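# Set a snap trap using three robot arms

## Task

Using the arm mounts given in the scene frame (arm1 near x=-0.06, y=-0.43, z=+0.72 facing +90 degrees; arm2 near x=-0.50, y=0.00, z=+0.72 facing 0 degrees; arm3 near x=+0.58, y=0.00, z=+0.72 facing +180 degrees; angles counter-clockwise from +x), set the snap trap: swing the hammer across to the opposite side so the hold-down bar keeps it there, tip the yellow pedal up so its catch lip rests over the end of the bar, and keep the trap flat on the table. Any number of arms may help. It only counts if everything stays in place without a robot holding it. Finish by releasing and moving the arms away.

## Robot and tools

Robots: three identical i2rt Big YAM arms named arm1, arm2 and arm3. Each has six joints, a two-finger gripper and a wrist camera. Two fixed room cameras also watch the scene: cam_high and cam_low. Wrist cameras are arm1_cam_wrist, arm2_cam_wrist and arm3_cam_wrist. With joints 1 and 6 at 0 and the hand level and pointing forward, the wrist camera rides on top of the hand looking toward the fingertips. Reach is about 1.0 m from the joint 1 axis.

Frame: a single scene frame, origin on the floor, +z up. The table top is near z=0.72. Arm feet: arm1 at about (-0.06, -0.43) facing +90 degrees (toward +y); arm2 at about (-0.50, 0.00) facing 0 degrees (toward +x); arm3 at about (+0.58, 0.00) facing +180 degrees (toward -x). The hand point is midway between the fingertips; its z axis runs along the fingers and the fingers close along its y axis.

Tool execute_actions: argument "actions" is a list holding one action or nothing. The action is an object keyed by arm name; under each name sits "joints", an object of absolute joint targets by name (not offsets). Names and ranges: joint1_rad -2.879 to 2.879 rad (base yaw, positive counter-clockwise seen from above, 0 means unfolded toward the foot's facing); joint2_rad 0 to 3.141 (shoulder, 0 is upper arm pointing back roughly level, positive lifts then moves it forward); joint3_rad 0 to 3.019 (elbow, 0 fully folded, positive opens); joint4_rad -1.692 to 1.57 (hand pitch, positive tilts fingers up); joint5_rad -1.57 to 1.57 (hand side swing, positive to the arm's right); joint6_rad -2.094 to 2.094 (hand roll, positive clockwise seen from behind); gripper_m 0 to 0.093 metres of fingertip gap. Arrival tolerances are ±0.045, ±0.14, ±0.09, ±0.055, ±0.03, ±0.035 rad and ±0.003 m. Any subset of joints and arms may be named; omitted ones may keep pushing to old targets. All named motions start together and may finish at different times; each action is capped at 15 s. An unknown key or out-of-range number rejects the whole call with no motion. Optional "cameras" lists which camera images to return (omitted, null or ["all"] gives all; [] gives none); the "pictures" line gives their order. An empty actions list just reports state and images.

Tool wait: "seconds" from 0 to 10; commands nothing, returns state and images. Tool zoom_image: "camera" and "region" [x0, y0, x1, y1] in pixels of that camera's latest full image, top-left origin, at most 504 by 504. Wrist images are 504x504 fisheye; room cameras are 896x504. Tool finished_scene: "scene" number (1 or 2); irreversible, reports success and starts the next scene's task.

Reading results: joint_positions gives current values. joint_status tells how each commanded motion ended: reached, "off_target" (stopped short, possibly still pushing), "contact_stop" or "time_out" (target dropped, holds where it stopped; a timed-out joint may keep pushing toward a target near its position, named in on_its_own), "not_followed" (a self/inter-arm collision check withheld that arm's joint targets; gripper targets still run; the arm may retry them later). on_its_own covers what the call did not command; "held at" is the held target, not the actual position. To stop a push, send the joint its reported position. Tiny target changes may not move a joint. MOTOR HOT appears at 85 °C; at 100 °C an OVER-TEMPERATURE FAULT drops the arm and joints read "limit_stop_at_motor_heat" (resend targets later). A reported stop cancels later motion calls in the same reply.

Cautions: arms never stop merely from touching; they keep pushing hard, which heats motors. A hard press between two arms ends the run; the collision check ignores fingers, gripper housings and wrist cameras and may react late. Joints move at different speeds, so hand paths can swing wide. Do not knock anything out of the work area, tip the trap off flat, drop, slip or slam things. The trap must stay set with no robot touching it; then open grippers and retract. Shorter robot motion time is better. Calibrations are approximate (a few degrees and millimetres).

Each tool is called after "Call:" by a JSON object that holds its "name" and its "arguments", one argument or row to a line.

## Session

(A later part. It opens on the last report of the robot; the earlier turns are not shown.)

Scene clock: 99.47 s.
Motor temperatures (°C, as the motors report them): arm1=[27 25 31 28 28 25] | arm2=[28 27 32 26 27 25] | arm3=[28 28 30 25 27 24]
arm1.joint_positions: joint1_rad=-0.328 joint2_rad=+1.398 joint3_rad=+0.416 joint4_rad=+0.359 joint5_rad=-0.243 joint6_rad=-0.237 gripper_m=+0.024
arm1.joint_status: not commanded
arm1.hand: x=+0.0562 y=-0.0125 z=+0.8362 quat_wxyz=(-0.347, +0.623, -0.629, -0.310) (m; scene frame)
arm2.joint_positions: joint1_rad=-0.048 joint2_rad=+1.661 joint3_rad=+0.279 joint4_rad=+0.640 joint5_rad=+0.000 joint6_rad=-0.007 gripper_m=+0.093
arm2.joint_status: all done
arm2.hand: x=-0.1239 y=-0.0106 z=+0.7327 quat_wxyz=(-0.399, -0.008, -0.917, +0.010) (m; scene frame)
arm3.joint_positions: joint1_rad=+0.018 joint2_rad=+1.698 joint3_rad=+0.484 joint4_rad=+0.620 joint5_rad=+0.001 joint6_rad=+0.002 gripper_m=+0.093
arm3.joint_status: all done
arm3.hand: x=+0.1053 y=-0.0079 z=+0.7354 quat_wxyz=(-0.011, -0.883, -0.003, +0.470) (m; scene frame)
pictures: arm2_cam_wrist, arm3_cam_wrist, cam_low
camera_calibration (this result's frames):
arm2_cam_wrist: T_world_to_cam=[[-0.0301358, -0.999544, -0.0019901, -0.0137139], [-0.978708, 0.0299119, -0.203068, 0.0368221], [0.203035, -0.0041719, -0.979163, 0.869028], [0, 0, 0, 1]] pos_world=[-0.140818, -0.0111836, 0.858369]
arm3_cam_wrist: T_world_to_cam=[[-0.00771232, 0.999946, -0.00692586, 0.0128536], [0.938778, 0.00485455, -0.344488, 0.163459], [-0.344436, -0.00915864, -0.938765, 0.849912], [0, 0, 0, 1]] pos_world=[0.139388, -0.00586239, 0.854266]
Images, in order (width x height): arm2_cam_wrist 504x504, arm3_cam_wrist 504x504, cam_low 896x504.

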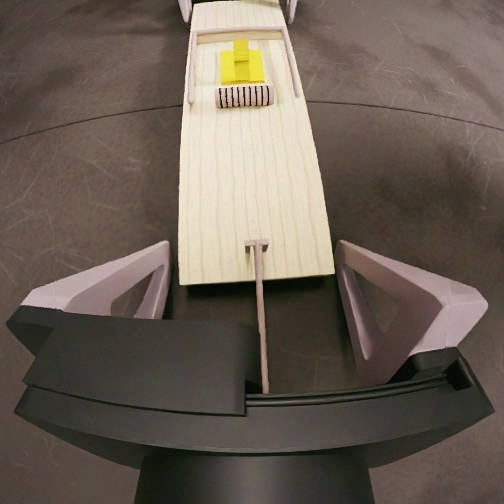

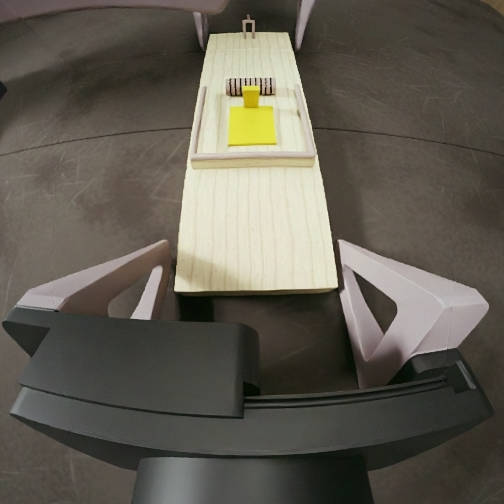

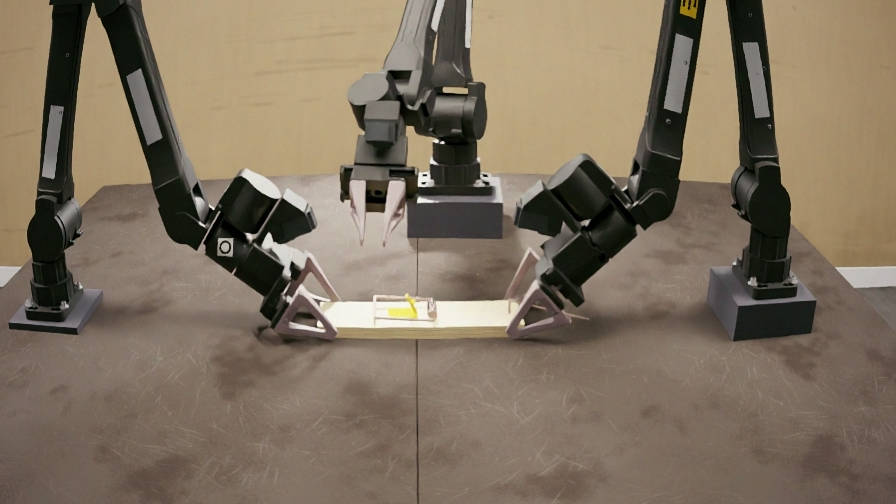

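Call:
{"name": "execute_actions", "arguments": {
  "actions": [
    {"arm3":{"joints":{"gripper_m":0.06,"joint2_rad":1.715}},"arm2":{"joints":{"gripper_m":0.06}}}
  ],
  "cameras": []
}}

Call:
{"name": "execute_actions", "arguments": {
  "actions": [
    {"arm3":{"joints":{"joint1_rad":-0.015}},"arm2":{"joints":{"joint1_rad":-0.005}},"arm1":{"joints":{"joint2_rad":1.56,"joint3_rad":0.5}}}
  ],
  "cameras": []
}}

Call:
{"name": "execute_actions", "arguments": {
  "actions": [
    {"arm3":{"joints":{"joint2_rad":1.78,"joint4_rad":0.55}},"arm2":{"joints":{"joint2_rad":1.72,"joint4_rad":0.59}},"arm1":{"joints":{"joint2_rad":1.6,"joint3_rad":0.51}}}
  ],
  "cameras": ["arm1_cam_wrist","arm3_cam_wrist","cam_low"]
}}

Scene clock: 111.87 s.
Motor temperatures (°C, as the motors report them): arm1=[27 25 31 28 28 25] | arm2=[28 27 32 26 27 25] | arm3=[28 28 29 25 27 24]
arm1.joint_positions: joint1_rad=-0.328 joint2_rad=+1.398 joint3_rad=+0.416 joint4_rad=+0.359 joint5_rad=-0.243 joint6_rad=-0.237 gripper_m=+0.024
arm1.joint_status: not commanded
arm1.hand: x=+0.0562 y=-0.0125 z=+0.8362 quat_wxyz=(-0.347, +0.623, -0.629, -0.310) (m; scene frame)
arm2.joint_positions: joint1_rad=-0.048 joint2_rad=+1.661 joint3_rad=+0.279 joint4_rad=+0.640 joint5_rad=+0.000 joint6_rad=-0.007 gripper_m=+0.079
arm2.joint_status: gripper_m off_target (ended at +0.079, target +0.060)
arm2.hand: x=-0.1239 y=-0.0107 z=+0.7327 quat_wxyz=(-0.399, -0.007, -0.917, +0.010) (m; scene frame)
arm3.joint_positions: joint1_rad=+0.018 joint2_rad=+1.699 joint3_rad=+0.484 joint4_rad=+0.621 joint5_rad=+0.003 joint6_rad=+0.000 gripper_m=+0.079
arm3.joint_status: gripper_m off_target (ended at +0.079, target +0.060); the others done
arm3.hand: x=+0.1053 y=-0.0077 z=+0.7352 quat_wxyz=(-0.010, -0.883, -0.004, +0.470) (m; scene frame)
pictures: none
No camera images: the call's "cameras" was empty. Leave "cameras" out to get every camera's image.

Scene clock: 112.80 s.
Motor temperatures (°C, as the motors report them): arm1=[27 25 31 28 28 25] | arm2=[28 27 32 26 27 25] | arm3=[28 28 29 25 27 24]
arm1.joint_positions: joint1_rad=-0.328 joint2_rad=+1.563 joint3_rad=+0.469 joint4_rad=+0.359 joint5_rad=-0.243 joint6_rad=-0.237 gripper_m=+0.024
arm1.joint_status: all done
arm1.hand: x=+0.0591 y=-0.0035 z=+0.7884 quat_wxyz=(-0.301, +0.635, -0.650, -0.289) (m; scene frame)
arm2.joint_positions: joint1_rad=-0.028 joint2_rad=+1.661 joint3_rad=+0.279 joint4_rad=+0.640 joint5_rad=+0.013 joint6_rad=+0.006 gripper_m=+0.079
arm2.joint_status: all done
arm2.hand: x=-0.1238 y=-0.0051 z=+0.7327 quat_wxyz=(-0.399, -0.006, -0.917, +0.009) (m; scene frame)
arm3.joint_positions: joint1_rad=+0.004 joint2_rad=+1.699 joint3_rad=+0.484 joint4_rad=+0.621 joint5_rad=-0.007 joint6_rad=-0.006 gripper_m=+0.079
arm3.joint_status: all done
arm3.hand: x=+0.1053 y=-0.0026 z=+0.7351 quat_wxyz=(-0.009, -0.883, -0.003, +0.470) (m; scene frame)
pictures: none
No camera images: the call's "cameras" was empty. Leave "cameras" out to get every camera's image.

Scene clock: 114.53 s.
Motor temperatures (°C, as the motors report them): arm1=[27 25 31 28 28 25] | arm2=[28 27 32 26 27 25] | arm3=[28 28 29 25 27 24]
arm1.joint_positions: joint1_rad=-0.328 joint2_rad=+1.592 joint3_rad=+0.472 joint4_rad=+0.359 joint5_rad=-0.243 joint6_rad=-0.237 gripper_m=+0.024
arm1.joint_status: all done
arm1.hand: x=+0.0581 y=-0.0059 z=+0.7771 quat_wxyz=(-0.290, +0.637, -0.655, -0.284) (m; scene frame)
arm2.joint_positions: joint1_rad=-0.028 joint2_rad=+1.663 joint3_rad=+0.279 joint4_rad=+0.636 joint5_rad=+0.013 joint6_rad=+0.006 gripper_m=+0.079
arm2.joint_status: all done
arm2.hand: x=-0.1247 y=-0.0051 z=+0.7315 quat_wxyz=(-0.397, -0.006, -0.918, +0.009) (m; scene frame)
arm3.joint_positions: joint1_rad=+0.004 joint2_rad=+1.701 joint3_rad=+0.485 joint4_rad=+0.615 joint5_rad=-0.007 joint6_rad=-0.006 gripper_m=+0.079
arm3.joint_status: joint4_rad time_out (moved -0.006 of -0.071); the others done
arm3.on_its_own: joint4_rad reads +0.615 and still pushes toward +0.550 since a time_out
arm3.hand: x=+0.1060 y=-0.0026 z=+0.7332 quat_wxyz=(-0.009, -0.885, -0.003, +0.466) (m; scene frame)
pictures: arm1_cam_wrist, arm3_cam_wrist, cam_low
camera_calibration (this result's frames):
arm1_cam_wrist: T_world_to_cam=[[0.999224, -0.0393842, -0.000367007, -0.0553477], [-0.0385859, -0.977015, -0.209651, 0.164292], [0.00789838, 0.209503, -0.977776, 0.886386], [0, 0, 0, 1]] pos_world=[0.0546431, -0.0273639, 0.90111]
arm3_cam_wrist: T_world_to_cam=[[-0.00479539, 0.999977, -0.00476997, 0.00565999], [0.94139, 0.00290545, -0.337308, 0.156472], [-0.337286, -0.00610792, -0.941382, 0.849313], [0, 0, 0, 1]] pos_world=[0.139187, -0.000926948, 0.852335]
Images, in order (width x height): arm1_cam_wrist 504x504, arm3_cam_wrist 504x504, cam_low 896x504.

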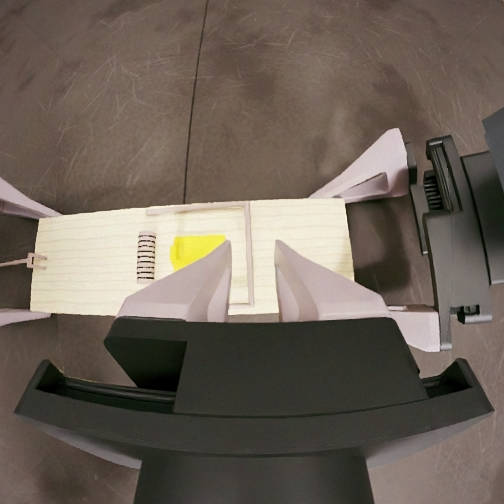

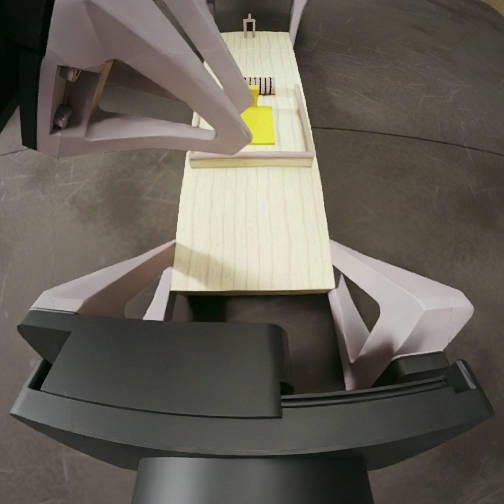

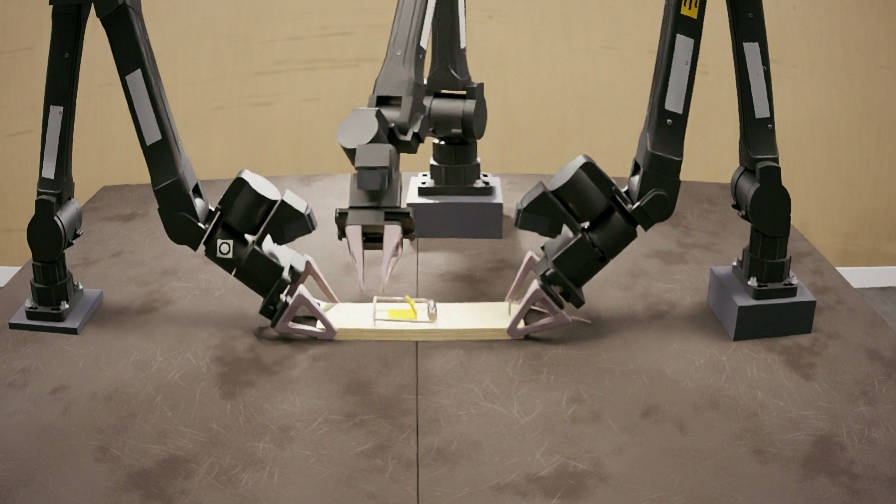

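Call:
{"name": "execute_actions", "arguments": {
  "actions": [
    {"arm1":{"joints":{"joint2_rad":1.672}}}
  ],
  "cameras": ["arm1_cam_wrist","arm3_cam_wrist","cam_low"]
}}

Scene clock: 119.83 s.
Motor temperatures (°C, as the motors report them): arm1=[27 25 31 28 28 25] | arm2=[28 27 32 26 27 25] | arm3=[28 28 29 25 27 24]
arm1.joint_positions: joint1_rad=-0.328 joint2_rad=+1.664 joint3_rad=+0.481 joint4_rad=+0.362 joint5_rad=-0.246 joint6_rad=-0.237 gripper_m=+0.024
arm1.joint_status: all done
arm1.hand: x=+0.0555 y=-0.0106 z=+0.7509 quat_wxyz=(-0.265, +0.642, -0.665, -0.274) (m; scene frame)
arm2.joint_positions: joint1_rad=-0.028 joint2_rad=+1.663 joint3_rad=+0.279 joint4_rad=+0.636 joint5_rad=+0.013 joint6_rad=+0.006 gripper_m=+0.079
arm2.joint_status: not commanded
arm2.hand: x=-0.1247 y=-0.0051 z=+0.7315 quat_wxyz=(-0.397, -0.006, -0.918, +0.009) (m; scene frame)
arm3.joint_positions: joint1_rad=+0.004 joint2_rad=+1.701 joint3_rad=+0.485 joint4_rad=+0.615 joint5_rad=-0.007 joint6_rad=-0.006 gripper_m=+0.079
arm3.joint_status: not commanded
arm3.on_its_own: joint4_rad reads +0.615 and still pushes toward +0.550 since a time_out
arm3.hand: x=+0.1060 y=-0.0026 z=+0.7332 quat_wxyz=(-0.009, -0.885, -0.003, +0.466) (m; scene frame)
pictures: arm1_cam_wrist, arm3_cam_wrist, cam_low
camera_calibration (this result's frames):
arm1_cam_wrist: T_world_to_cam=[[0.999071, -0.0374928, -0.0212406, -0.0372617], [-0.0403358, -0.98712, -0.154816, 0.112871], [-0.0151626, 0.155529, -0.987715, 0.869965], [0, 0, 0, 1]] pos_world=[0.0549707, -0.025285, 0.87596]
arm3_cam_wrist: T_world_to_cam=[[-0.00479539, 0.999977, -0.00476997, 0.00565999], [0.94139, 0.00290545, -0.337308, 0.156472], [-0.337286, -0.00610792, -0.941382, 0.849313], [0, 0, 0, 1]] pos_world=[0.139187, -0.000926948, 0.852335]
Images, in order (width x height): arm1_cam_wrist 504x504, arm3_cam_wrist 504x504, cam_low 896x504.

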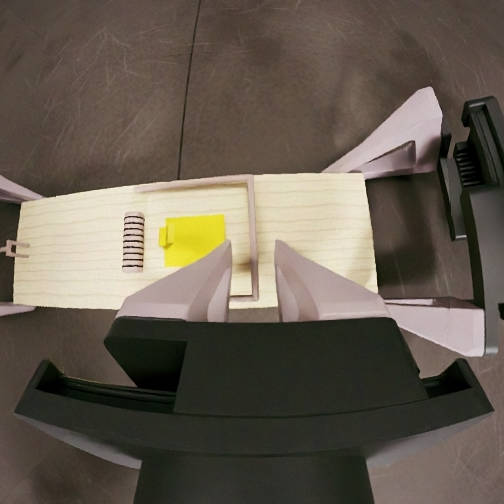

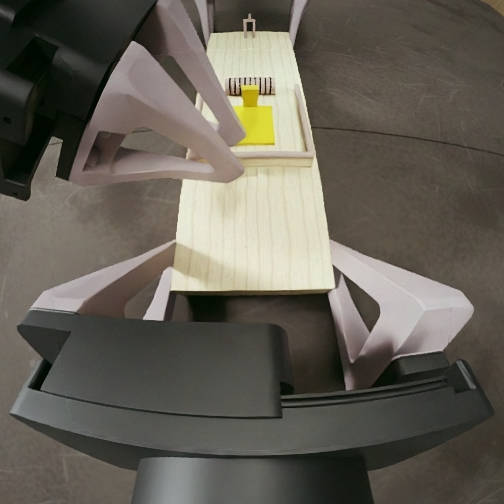

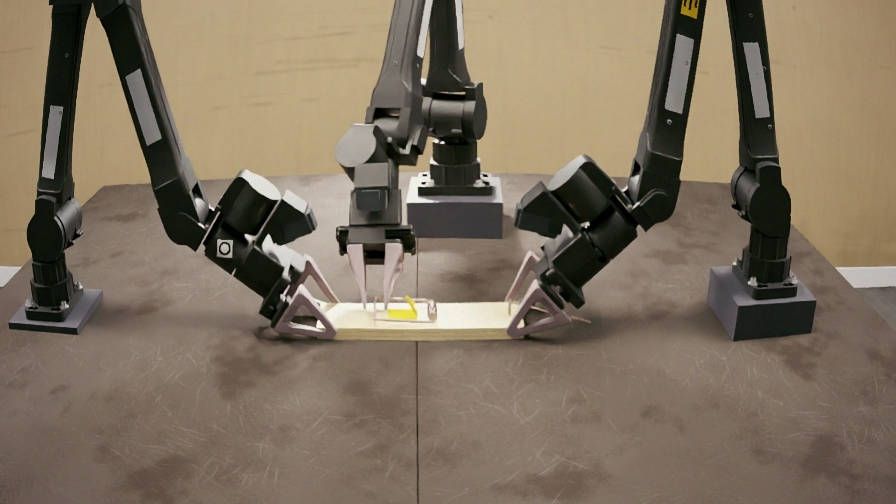

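Call:
{"name": "execute_actions", "arguments": {
  "actions": [
    {"arm1":{"joints":{"joint3_rad":0.462}}}
  ],
  "cameras": ["arm1_cam_wrist","arm3_cam_wrist"]
}}

Call:
{"name": "execute_actions", "arguments": {
  "actions": [
    {"arm1":{"joints":{"gripper_m":0}}}
  ],
  "cameras": ["arm3_cam_wrist"]
}}

Call:
{"name": "execute_actions", "arguments": {
  "actions": [
    {"arm1":{"joints":{"joint1_rad":-0.305,"joint2_rad":1.51,"joint4_rad":0.26,"joint5_rad":-0.211,"joint6_rad":-0.22}}}
  ],
  "cameras": ["arm3_cam_wrist","cam_low"]
}}

Scene clock: 128.83 s.
Motor temperatures (°C, as the motors report them): arm1=[27 25 30 27 28 25] | arm2=[28 27 31 26 27 25] | arm3=[28 28 29 25 27 24]
arm1.joint_positions: joint1_rad=-0.328 joint2_rad=+1.664 joint3_rad=+0.477 joint4_rad=+0.363 joint5_rad=-0.246 joint6_rad=-0.237 gripper_m=+0.024
arm1.joint_status: all done
arm1.hand: x=+0.0548 y=-0.0125 z=+0.7498 quat_wxyz=(-0.263, +0.643, -0.666, -0.273) (m; scene frame)
arm2.joint_positions: joint1_rad=-0.028 joint2_rad=+1.663 joint3_rad=+0.279 joint4_rad=+0.636 joint5_rad=+0.013 joint6_rad=+0.006 gripper_m=+0.079
arm2.joint_status: not commanded
arm2.hand: x=-0.1247 y=-0.0051 z=+0.7315 quat_wxyz=(-0.397, -0.006, -0.918, +0.009) (m; scene frame)
arm3.joint_positions: joint1_rad=+0.004 joint2_rad=+1.701 joint3_rad=+0.485 joint4_rad=+0.615 joint5_rad=-0.007 joint6_rad=-0.006 gripper_m=+0.079
arm3.joint_status: not commanded
arm3.on_its_own: joint4_rad reads +0.615 and still pushes toward +0.550 since a time_out
arm3.hand: x=+0.1060 y=-0.0026 z=+0.7332 quat_wxyz=(-0.009, -0.885, -0.003, +0.466) (m; scene frame)
pictures: arm1_cam_wrist, arm3_cam_wrist
camera_calibration (this result's frames):
arm1_cam_wrist: T_world_to_cam=[[0.999046, -0.0375272, -0.0223436, -0.0358165], [-0.0404882, -0.987612, -0.1516, 0.108458], [-0.0163777, 0.15236, -0.988189, 0.869532], [0, 0, 0, 1]] pos_world=[0.0544145, -0.0267116, 0.874905]
arm3_cam_wrist: T_world_to_cam=[[-0.00479539, 0.999977, -0.00476997, 0.00565999], [0.94139, 0.00290545, -0.337308, 0.156472], [-0.337286, -0.00610792, -0.941382, 0.849313], [0, 0, 0, 1]] pos_world=[0.139187, -0.000926948, 0.852335]
Images, in order (width x height): arm1_cam_wrist 504x504, arm3_cam_wrist 504x504.

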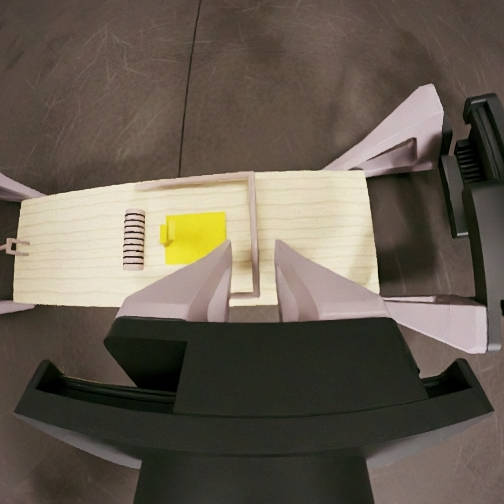

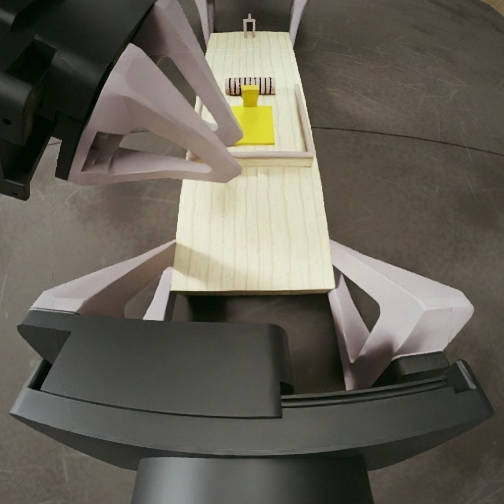

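Scene clock: 129.47 s.
Motor temperatures (°C, as the motors report them): arm1=[27 25 30 27 28 25] | arm2=[28 27 31 26 27 25] | arm3=[28 28 29 25 27 24]
arm1.joint_positions: joint1_rad=-0.330 joint2_rad=+1.664 joint3_rad=+0.477 joint4_rad=+0.366 joint5_rad=-0.245 joint6_rad=-0.250 gripper_m=+0.003
arm1.joint_status: all done
arm1.hand: x=+0.0558 y=-0.0121 z=+0.7503 quat_wxyz=(-0.267, +0.646, -0.662, -0.271) (m; scene frame)
arm2.joint_positions: joint1_rad=-0.028 joint2_rad=+1.663 joint3_rad=+0.279 joint4_rad=+0.636 joint5_rad=+0.013 joint6_rad=+0.006 gripper_m=+0.079
arm2.joint_status: not commanded
arm2.hand: x=-0.1247 y=-0.0051 z=+0.7315 quat_wxyz=(-0.397, -0.006, -0.918, +0.009) (m; scene frame)
arm3.joint_positions: joint1_rad=+0.004 joint2_rad=+1.701 joint3_rad=+0.485 joint4_rad=+0.615 joint5_rad=-0.007 joint6_rad=-0.006 gripper_m=+0.079
arm3.joint_status: not commanded
arm3.on_its_own: joint4_rad reads +0.615 and still pushes toward +0.550 since a time_out
arm3.hand: x=+0.1060 y=-0.0026 z=+0.7332 quat_wxyz=(-0.009, -0.885, -0.003, +0.466) (m; scene frame)
pictures: arm3_cam_wrist
camera_calibration (this result's frames):
arm3_cam_wrist: T_world_to_cam=[[-0.00479539, 0.999977, -0.00476997, 0.00565999], [0.94139, 0.00290545, -0.337308, 0.156472], [-0.337286, -0.00610792, -0.941382, 0.849313], [0, 0, 0, 1]] pos_world=[0.139187, -0.000926948, 0.852335]
Images, in order (width x height): arm3_cam_wrist 504x504.

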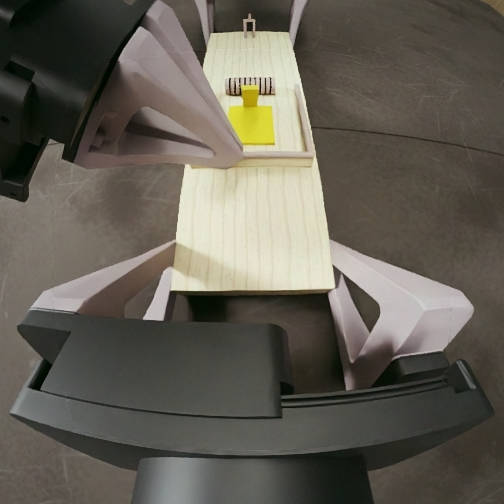

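Scene clock: 130.27 s.
Motor temperatures (°C, as the motors report them): arm1=[27 25 30 27 28 25] | arm2=[28 27 31 26 27 25] | arm3=[28 28 29 25 27 24]
arm1.joint_positions: joint1_rad=-0.300 joint2_rad=+1.548 joint3_rad=+0.475 joint4_rad=+0.265 joint5_rad=-0.211 joint6_rad=-0.249 gripper_m=+0.003
arm1.joint_status: all done
arm1.hand: x=+0.0487 y=-0.0118 z=+0.7795 quat_wxyz=(-0.276, +0.651, -0.656, -0.265) (m; scene frame)
arm2.joint_positions: joint1_rad=-0.028 joint2_rad=+1.663 joint3_rad=+0.279 joint4_rad=+0.636 joint5_rad=+0.013 joint6_rad=+0.006 gripper_m=+0.079
arm2.joint_status: not commanded
arm2.hand: x=-0.1247 y=-0.0052 z=+0.7315 quat_wxyz=(-0.397, -0.007, -0.918, +0.009) (m; scene frame)
arm3.joint_positions: joint1_rad=+0.004 joint2_rad=+1.701 joint3_rad=+0.486 joint4_rad=+0.614 joint5_rad=-0.007 joint6_rad=-0.006 gripper_m=+0.079
arm3.joint_status: not commanded
arm3.on_its_own: joint4_rad reads +0.614 and still pushes toward +0.550 since a time_out
arm3.hand: x=+0.1059 y=-0.0026 z=+0.7332 quat_wxyz=(-0.009, -0.885, -0.003, +0.466) (m; scene frame)
pictures: arm3_cam_wrist, cam_low
camera_calibration (this result's frames):
arm3_cam_wrist: T_world_to_cam=[[-0.00479539, 0.999977, -0.00476997, 0.00565938], [0.94139, 0.00290545, -0.337308, 0.156618], [-0.337286, -0.00610792, -0.941382, 0.849315], [0, 0, 0, 1]] pos_world=[0.139051, -0.000926751, 0.852385]
Images, in order (width x height): arm3_cam_wrist 504x504, cam_low 896x504.

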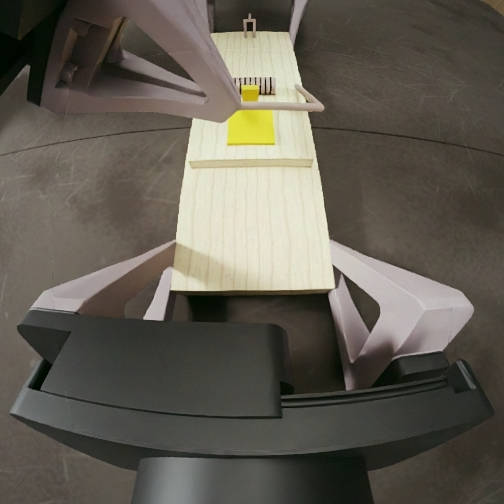

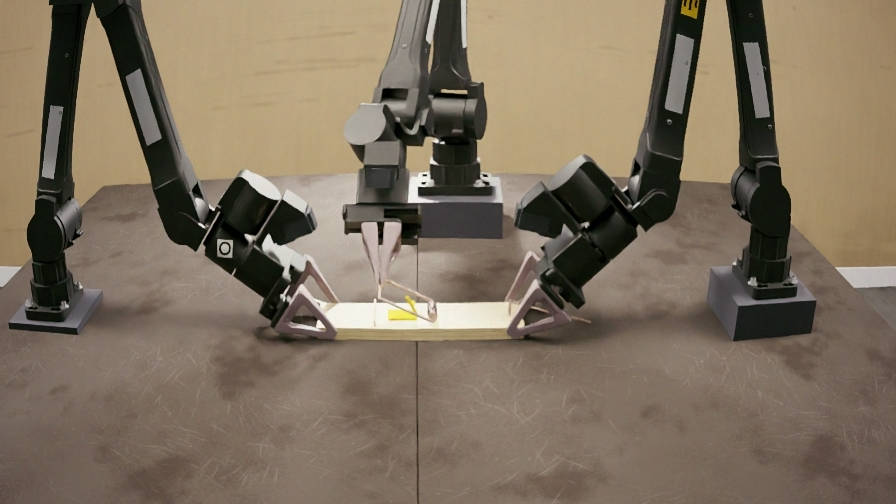

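Call:
{"name": "execute_actions", "arguments": {
  "actions": [
    {"arm1":{"joints":{"joint1_rad":-0.21,"joint2_rad":1.40,"joint4_rad":0.14,"joint5_rad":-0.145,"joint6_rad":-0.155}}}
  ],
  "cameras": ["cam_low"]
}}

Call:
{"name": "execute_actions", "arguments": {
  "actions": [
    {"arm1":{"joints":{"joint1_rad":-0.02,"joint2_rad":1.375,"joint4_rad":0.09,"joint5_rad":-0.12,"joint6_rad":-0.04}}}
  ],
  "cameras": ["cam_low"]
}}

Call:
{"name": "execute_actions", "arguments": {
  "actions": [
    {"arm1":{"joints":{"joint1_rad":0.11,"joint2_rad":1.42,"joint3_rad":0.45,"joint4_rad":0.11,"joint5_rad":-0.04,"joint6_rad":0.04}}}
  ],
  "cameras": ["cam_low","arm2_cam_wrist"]
}}

Scene clock: 141.37 s.
Motor temperatures (°C, as the motors report them): arm1=[27 26 29 27 28 25] | arm2=[28 27 31 26 27 25] | arm3=[28 28 29 25 28 24]
arm1.joint_positions: joint1_rad=-0.222 joint2_rad=+1.434 joint3_rad=+0.475 joint4_rad=+0.156 joint5_rad=-0.135 joint6_rad=-0.192 gripper_m=+0.003
arm1.joint_status: joint6_rad time_out (moved +0.057 of +0.094); the others done
arm1.on_its_own: joint6_rad reads -0.192 and still pushes toward -0.155 since a time_out
arm1.hand: x=+0.0273 y=-0.0121 z=+0.8059 quat_wxyz=(-0.279, +0.649, -0.660, -0.255) (m; scene frame)
arm2.joint_positions: joint1_rad=-0.028 joint2_rad=+1.663 joint3_rad=+0.279 joint4_rad=+0.636 joint5_rad=+0.013 joint6_rad=+0.006 gripper_m=+0.079
arm2.joint_status: not commanded
arm2.hand: x=-0.1247 y=-0.0052 z=+0.7315 quat_wxyz=(-0.397, -0.007, -0.918, +0.009) (m; scene frame)
arm3.joint_positions: joint1_rad=+0.004 joint2_rad=+1.701 joint3_rad=+0.486 joint4_rad=+0.614 joint5_rad=-0.007 joint6_rad=-0.006 gripper_m=+0.079
arm3.joint_status: not commanded
arm3.on_its_own: joint4_rad reads +0.614 and still pushes toward +0.550 since a time_out
arm3.hand: x=+0.1059 y=-0.0026 z=+0.7332 quat_wxyz=(-0.009, -0.885, -0.003, +0.466) (m; scene frame)
pictures: cam_low
Images, in order (width x height): cam_low 896x504.

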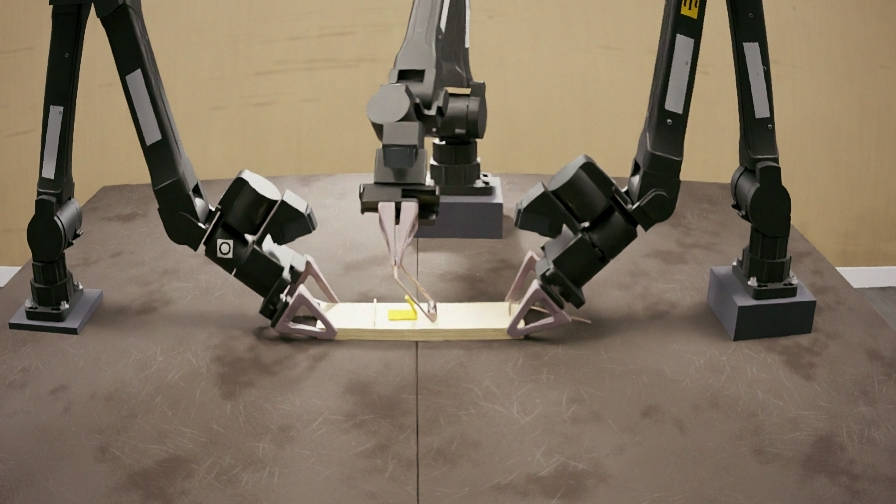

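not run: a stop came earlier in this reply.

not run: a stop came earlier in this reply.

Call:
{"name": "execute_actions", "arguments": {
  "actions": [
    {"arm1":{"joints":{"joint1_rad":-0.02,"joint2_rad":1.375,"joint4_rad":0.09,"joint5_rad":-0.12,"joint6_rad":-0.06}}}
  ],
  "cameras": ["cam_low"]
}}

Call:
{"name": "execute_actions", "arguments": {
  "actions": [
    {"arm1":{"joints":{"joint1_rad":0.11,"joint2_rad":1.42,"joint3_rad":0.45,"joint4_rad":0.11,"joint5_rad":-0.04,"joint6_rad":0.04}}}
  ],
  "cameras": ["cam_low","arm2_cam_wrist"]
}}

Scene clock: 155.60 s.
Motor temperatures (°C, as the motors report them): arm1=[27 26 29 27 29 25] | arm2=[28 27 31 26 27 25] | arm3=[28 28 29 25 28 24]
arm1.joint_positions: joint1_rad=-0.087 joint2_rad=+1.359 joint3_rad=+0.467 joint4_rad=+0.097 joint5_rad=-0.072 joint6_rad=-0.088 gripper_m=+0.003
arm1.joint_status: joint1_rad time_out (moved +0.135 of +0.202); joint5_rad time_out (moved +0.063 of +0.015); the others done
arm1.on_its_own: joint1_rad reads -0.087 and still pushes toward -0.020 since a time_out; joint5_rad reads -0.072 and still pushes toward -0.120 since a time_out
arm1.hand: x=-0.0197 y=-0.0114 z=+0.8227 quat_wxyz=(-0.269, +0.651, -0.658, -0.267) (m; scene frame)
arm2.joint_positions: joint1_rad=-0.027 joint2_rad=+1.663 joint3_rad=+0.279 joint4_rad=+0.636 joint5_rad=+0.013 joint6_rad=+0.007 gripper_m=+0.079
arm2.joint_status: not commanded
arm2.hand: x=-0.1247 y=-0.0050 z=+0.7315 quat_wxyz=(-0.397, -0.007, -0.918, +0.009) (m; scene frame)
arm3.joint_positions: joint1_rad=+0.004 joint2_rad=+1.701 joint3_rad=+0.487 joint4_rad=+0.612 joint5_rad=-0.007 joint6_rad=-0.006 gripper_m=+0.079
arm3.joint_status: not commanded
arm3.on_its_own: joint4_rad reads +0.612 and still pushes toward +0.550 since a time_out
arm3.hand: x=+0.1056 y=-0.0026 z=+0.7332 quat_wxyz=(-0.009, -0.885, -0.003, +0.466) (m; scene frame)
pictures: cam_low
Images, in order (width x height): cam_low 896x504.

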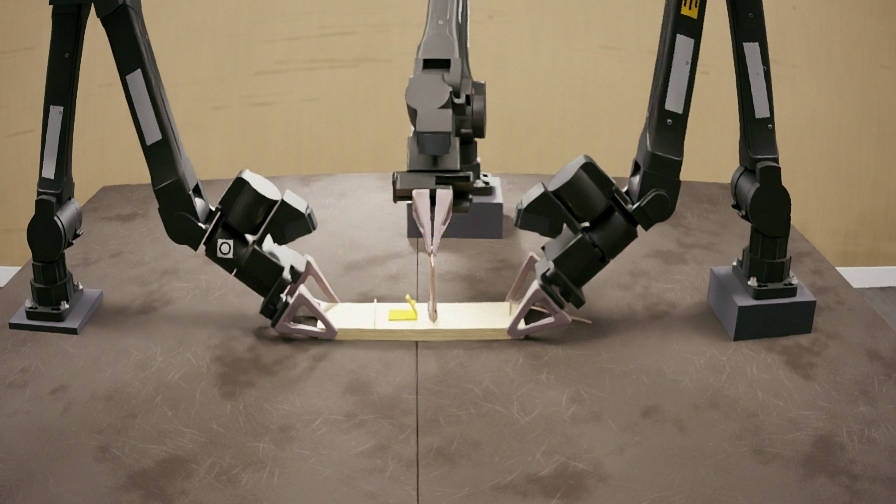

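not run: a stop came earlier in this reply.

Call:
{"name": "execute_actions", "arguments": {
  "actions": [
    {"arm1":{"joints":{"joint1_rad":0.11,"joint2_rad":1.42,"joint3_rad":0.45,"joint4_rad":0.11,"joint5_rad":-0.04,"joint6_rad":0.04}}}
  ],
  "cameras": ["cam_low","cam_high"]
}}

Scene clock: 162.53 s.
Motor temperatures (°C, as the motors report them): arm1=[27 26 29 27 30 25] | arm2=[28 27 31 26 27 25] | arm3=[28 28 29 25 28 24]
arm1.joint_positions: joint1_rad=+0.052 joint2_rad=+1.397 joint3_rad=+0.462 joint4_rad=+0.109 joint5_rad=+0.007 joint6_rad=+0.017 gripper_m=+0.002
arm1.joint_status: joint1_rad time_out (moved +0.138 of +0.197); joint5_rad time_out (moved +0.079 of +0.032); the others done
arm1.on_its_own: joint1_rad reads +0.052 and still pushes toward +0.110 since a time_out; joint5_rad reads +0.007 and still pushes toward -0.040 since a time_out
arm1.hand: x=-0.0643 y=-0.0130 z=+0.8082 quat_wxyz=(-0.252, +0.656, -0.661, -0.263) (m; scene frame)
arm2.joint_positions: joint1_rad=-0.027 joint2_rad=+1.663 joint3_rad=+0.279 joint4_rad=+0.636 joint5_rad=+0.013 joint6_rad=+0.007 gripper_m=+0.079
arm2.joint_status: not commanded
arm2.hand: x=-0.1247 y=-0.0050 z=+0.7315 quat_wxyz=(-0.397, -0.007, -0.918, +0.009) (m; scene frame)
arm3.joint_positions: joint1_rad=+0.004 joint2_rad=+1.701 joint3_rad=+0.487 joint4_rad=+0.612 joint5_rad=-0.007 joint6_rad=-0.006 gripper_m=+0.079
arm3.joint_status: not commanded
arm3.on_its_own: joint4_rad reads +0.612 and still pushes toward +0.550 since a time_out
arm3.hand: x=+0.1056 y=-0.0026 z=+0.7332 quat_wxyz=(-0.009, -0.885, -0.003, +0.466) (m; scene frame)
pictures: cam_high, cam_low
Images, in order (width x height): cam_high 896x504, cam_low 896x504.

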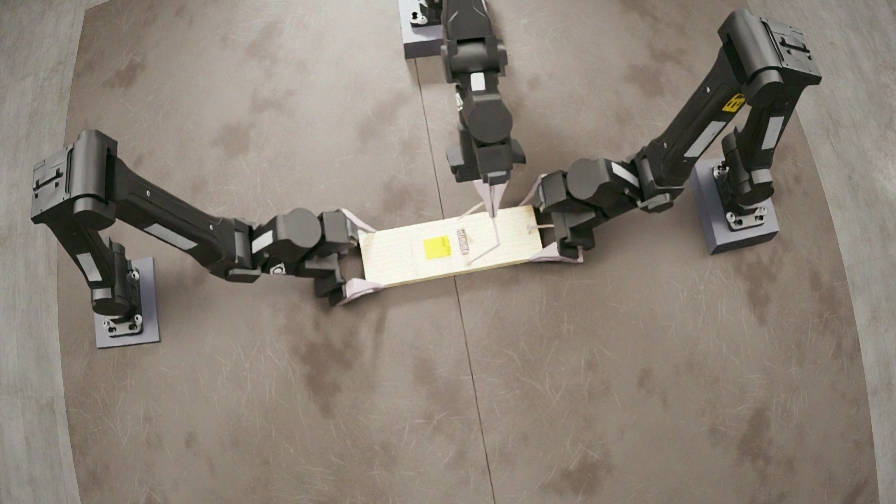

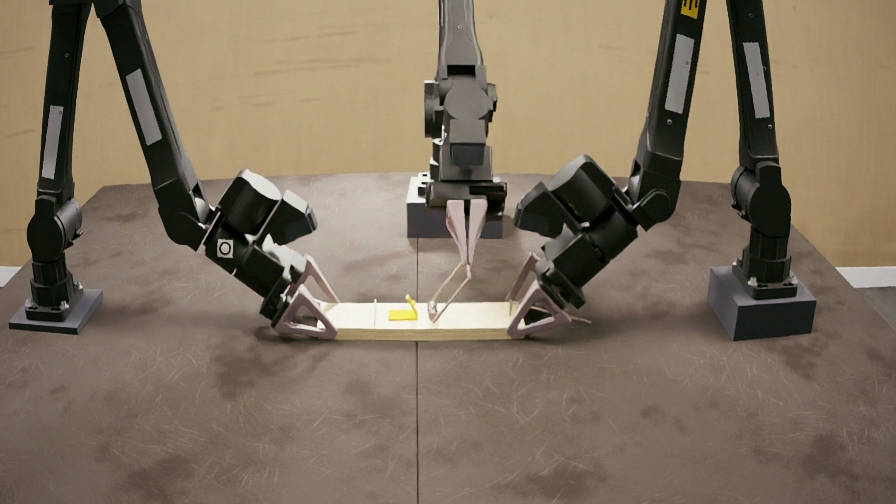

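Call:
{"name": "execute_actions", "arguments": {
  "actions": [
    {"arm1":{"joints":{"joint1_rad":0.11,"joint2_rad":1.47,"joint5_rad":0.0}},"arm2":{"joints":{"gripper_m":0.093,"joint2_rad":1.66,"joint4_rad":0.64,"joint1_rad":-0.028}}}
  ],
  "cameras": ["cam_low"]
}}

Call:
{"name": "execute_actions", "arguments": {
  "actions": [
    {"arm2":{"joints":{"joint2_rad":1.5,"joint3_rad":0.15}}}
  ],
  "cameras": ["cam_low"]
}}

Scene clock: 177.00 s.
Motor temperatures (°C, as the motors report them): arm1=[27 25 29 27 31 25] | arm2=[28 27 31 26 27 25] | arm3=[28 28 29 25 28 24]
arm1.joint_positions: joint1_rad=+0.073 joint2_rad=+1.405 joint3_rad=+0.462 joint4_rad=+0.139 joint5_rad=+0.024 joint6_rad=+0.025 gripper_m=+0.002
arm1.joint_status: all done
arm1.hand: x=-0.0704 y=-0.0088 z=+0.8099 quat_wxyz=(-0.260, +0.655, -0.657, -0.269) (m; scene frame)
arm2.joint_positions: joint1_rad=-0.028 joint2_rad=+1.661 joint3_rad=+0.279 joint4_rad=+0.636 joint5_rad=+0.004 joint6_rad=+0.007 gripper_m=+0.093
arm2.joint_status: all done
arm2.hand: x=-0.1245 y=-0.0036 z=+0.7318 quat_wxyz=(-0.398, -0.005, -0.918, +0.005) (m; scene frame)
arm3.joint_positions: joint1_rad=-0.001 joint2_rad=+1.718 joint3_rad=+0.515 joint4_rad=+0.605 joint5_rad=+0.001 joint6_rad=-0.002 gripper_m=+0.079
arm3.joint_status: not commanded
arm3.hand: x=+0.0947 y=+0.0006 z=+0.7334 quat_wxyz=(-0.006, -0.884, +0.003, +0.468) (m; scene frame)
pictures: cam_low
Images, in order (width x height): cam_low 896x504.

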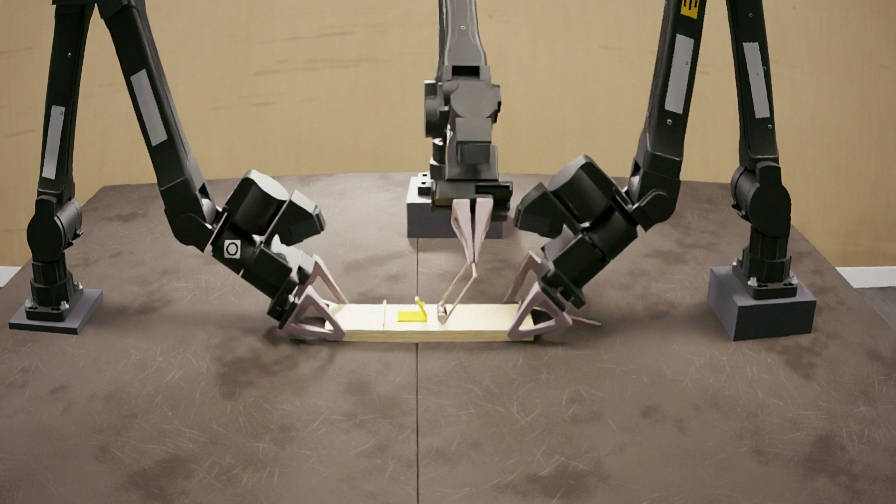

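Scene clock: 177.97 s.
Motor temperatures (°C, as the motors report them): arm1=[27 25 29 27 31 25] | arm2=[28 27 31 26 27 25] | arm3=[28 28 29 25 28 24]
arm1.joint_positions: joint1_rad=+0.073 joint2_rad=+1.405 joint3_rad=+0.462 joint4_rad=+0.139 joint5_rad=+0.024 joint6_rad=+0.025 gripper_m=+0.002
arm1.joint_status: not commanded
arm1.hand: x=-0.0704 y=-0.0088 z=+0.8099 quat_wxyz=(-0.260, +0.655, -0.657, -0.269) (m; scene frame)
arm2.joint_positions: joint1_rad=-0.028 joint2_rad=+1.503 joint3_rad=+0.145 joint4_rad=+0.636 joint5_rad=+0.004 joint6_rad=+0.007 gripper_m=+0.093
arm2.joint_status: all done
arm2.hand: x=-0.1711 y=-0.0032 z=+0.7499 quat_wxyz=(-0.409, -0.005, -0.913, +0.005) (m; scene frame)
arm3.joint_positions: joint1_rad=-0.001 joint2_rad=+1.718 joint3_rad=+0.515 joint4_rad=+0.605 joint5_rad=+0.001 joint6_rad=-0.002 gripper_m=+0.079
arm3.joint_status: not commanded
arm3.hand: x=+0.0947 y=+0.0006 z=+0.7334 quat_wxyz=(-0.006, -0.884, +0.003, +0.468) (m; scene frame)
pictures: cam_low
Images, in order (width x height): cam_low 896x504.

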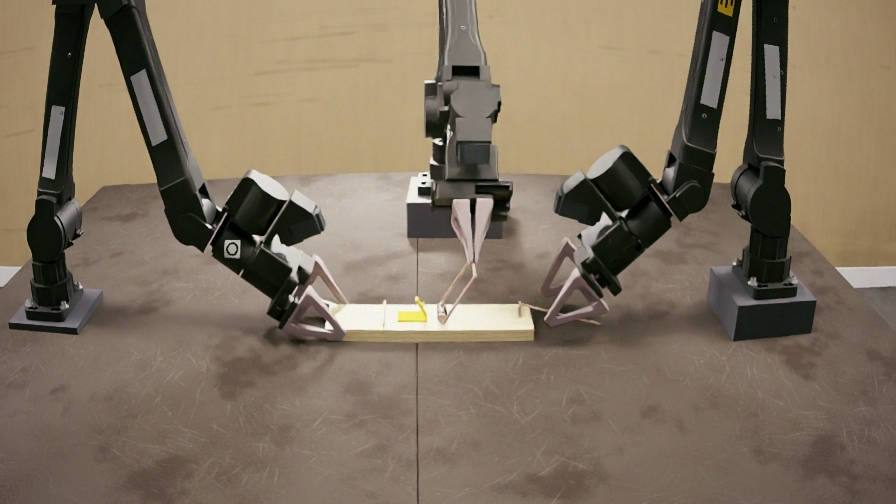

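Slid just as in scene 1, so the old numbers apply.

Call:
{"name": "execute_actions", "arguments": {
  "actions": [
    {"arm1":{"joints":{"joint1_rad":0.205,"joint2_rad":1.59,"joint3_rad":0.41,"joint4_rad":0.18,"joint5_rad":0.09,"joint6_rad":0.125}},"arm2":{"joints":{"joint2_rad":1.25,"joint3_rad":0.16,"joint4_rad":0.36,"gripper_m":0.03}}}
  ],
  "cameras": ["cam_low"]
}}

Call:
{"name": "execute_actions", "arguments": {
  "actions": [
    {"arm1":{"joints":{"joint1_rad":0.215,"joint2_rad":1.72,"joint3_rad":0.39,"joint4_rad":0.29,"joint5_rad":0.13,"joint6_rad":0.145}}}
  ],
  "cameras": ["cam_low","arm2_cam_wrist"]
}}

Scene clock: 188.13 s.
Motor temperatures (°C, as the motors report them): arm1=[27 25 29 27 30 25] | arm2=[28 27 31 26 27 25] | arm3=[28 28 29 25 28 24]
arm1.joint_positions: joint1_rad=+0.177 joint2_rad=+1.530 joint3_rad=+0.461 joint4_rad=+0.230 joint5_rad=+0.114 joint6_rad=+0.103 gripper_m=+0.002
arm1.joint_status: all done
arm1.hand: x=-0.0994 y=-0.0100 z=+0.7756 quat_wxyz=(-0.258, +0.656, -0.663, -0.252) (m; scene frame)
arm2.joint_positions: joint1_rad=-0.028 joint2_rad=+1.251 joint3_rad=+0.145 joint4_rad=+0.371 joint5_rad=+0.004 joint6_rad=+0.007 gripper_m=+0.030
arm2.joint_status: all done
arm2.hand: x=-0.1793 y=-0.0029 z=+0.7777 quat_wxyz=(-0.402, -0.005, -0.915, +0.005) (m; scene frame)
arm3.joint_positions: joint1_rad=-0.001 joint2_rad=+1.719 joint3_rad=+0.517 joint4_rad=+0.604 joint5_rad=+0.001 joint6_rad=-0.001 gripper_m=+0.079
arm3.joint_status: not commanded
arm3.hand: x=+0.0941 y=+0.0007 z=+0.7334 quat_wxyz=(-0.006, -0.884, +0.004, +0.468) (m; scene frame)
pictures: cam_low
Images, in order (width x height): cam_low 896x504.

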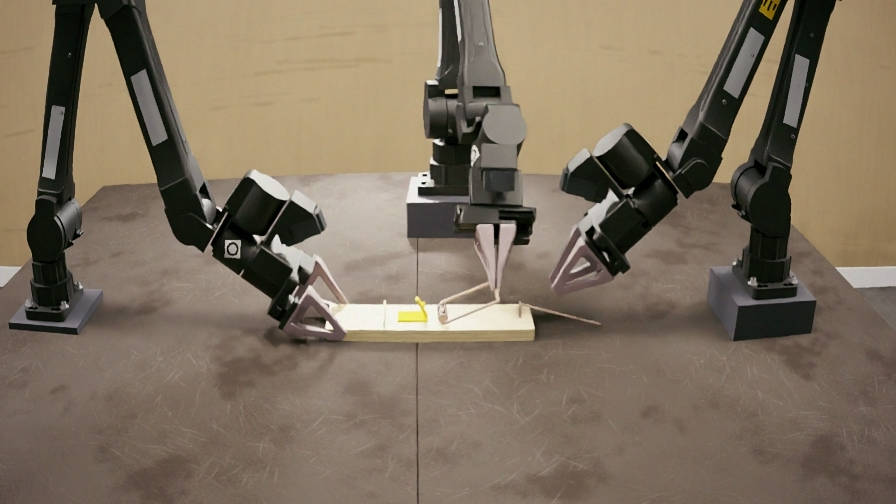

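Scene clock: 188.90 s.
Motor temperatures (°C, as the motors report them): arm1=[27 25 29 27 30 25] | arm2=[28 27 31 26 27 25] | arm3=[28 28 29 25 28 24]
arm1.joint_positions: joint1_rad=+0.201 joint2_rad=+1.646 joint3_rad=+0.451 joint4_rad=+0.353 joint5_rad=+0.142 joint6_rad=+0.120 gripper_m=+0.002
arm1.joint_status: joint4_rad off_target (ended at +0.353, target +0.290); the others done
arm1.hand: x=-0.1050 y=-0.0111 z=+0.7465 quat_wxyz=(-0.262, +0.655, -0.664, -0.248) (m; scene frame)
arm2.joint_positions: joint1_rad=-0.028 joint2_rad=+1.251 joint3_rad=+0.145 joint4_rad=+0.371 joint5_rad=+0.004 joint6_rad=+0.007 gripper_m=+0.030
arm2.joint_status: not commanded
arm2.hand: x=-0.1793 y=-0.0029 z=+0.7777 quat_wxyz=(-0.402, -0.005, -0.915, +0.005) (m; scene frame)
arm3.joint_positions: joint1_rad=-0.001 joint2_rad=+1.719 joint3_rad=+0.517 joint4_rad=+0.604 joint5_rad=+0.001 joint6_rad=-0.001 gripper_m=+0.079
arm3.joint_status: not commanded
arm3.hand: x=+0.0941 y=+0.0007 z=+0.7334 quat_wxyz=(-0.006, -0.884, +0.004, +0.468) (m; scene frame)
pictures: arm2_cam_wrist, cam_low
camera_calibration (this result's frames):
arm2_cam_wrist: T_world_to_cam=[[-0.0215971, -0.999725, -0.00915151, -0.000525579], [-0.97758, 0.0230346, -0.209301, -0.00344773], [0.209455, 0.00442603, -0.977808, 0.924494], [0, 0, 0, 1]] pos_world=[-0.197021, -0.00453786, 0.903251]
Images, in order (width x height): arm2_cam_wrist 504x504, cam_low 896x504.

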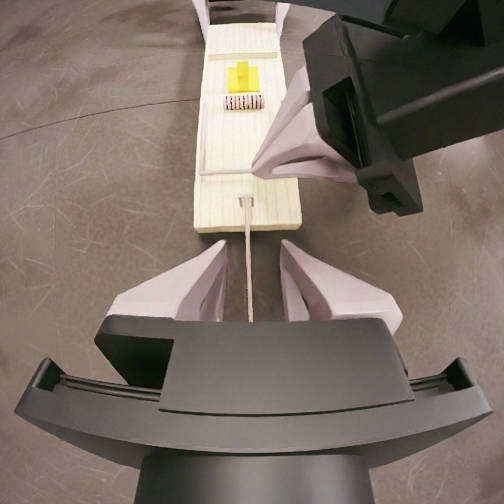

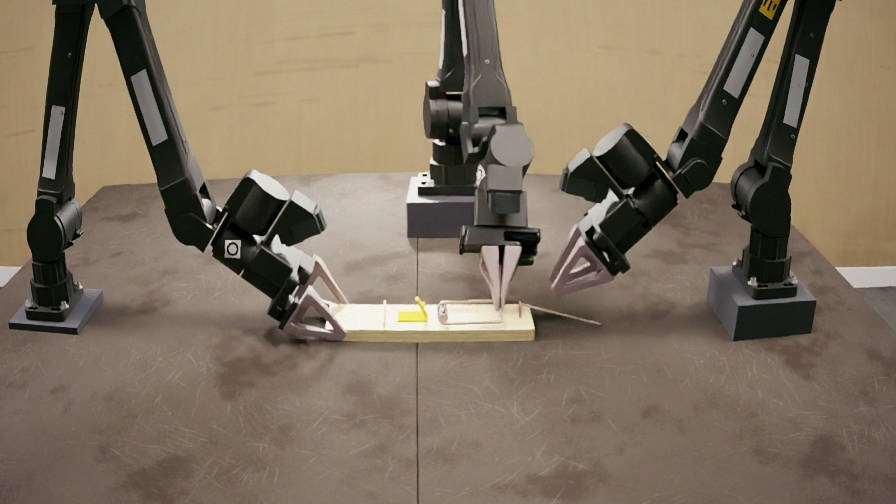

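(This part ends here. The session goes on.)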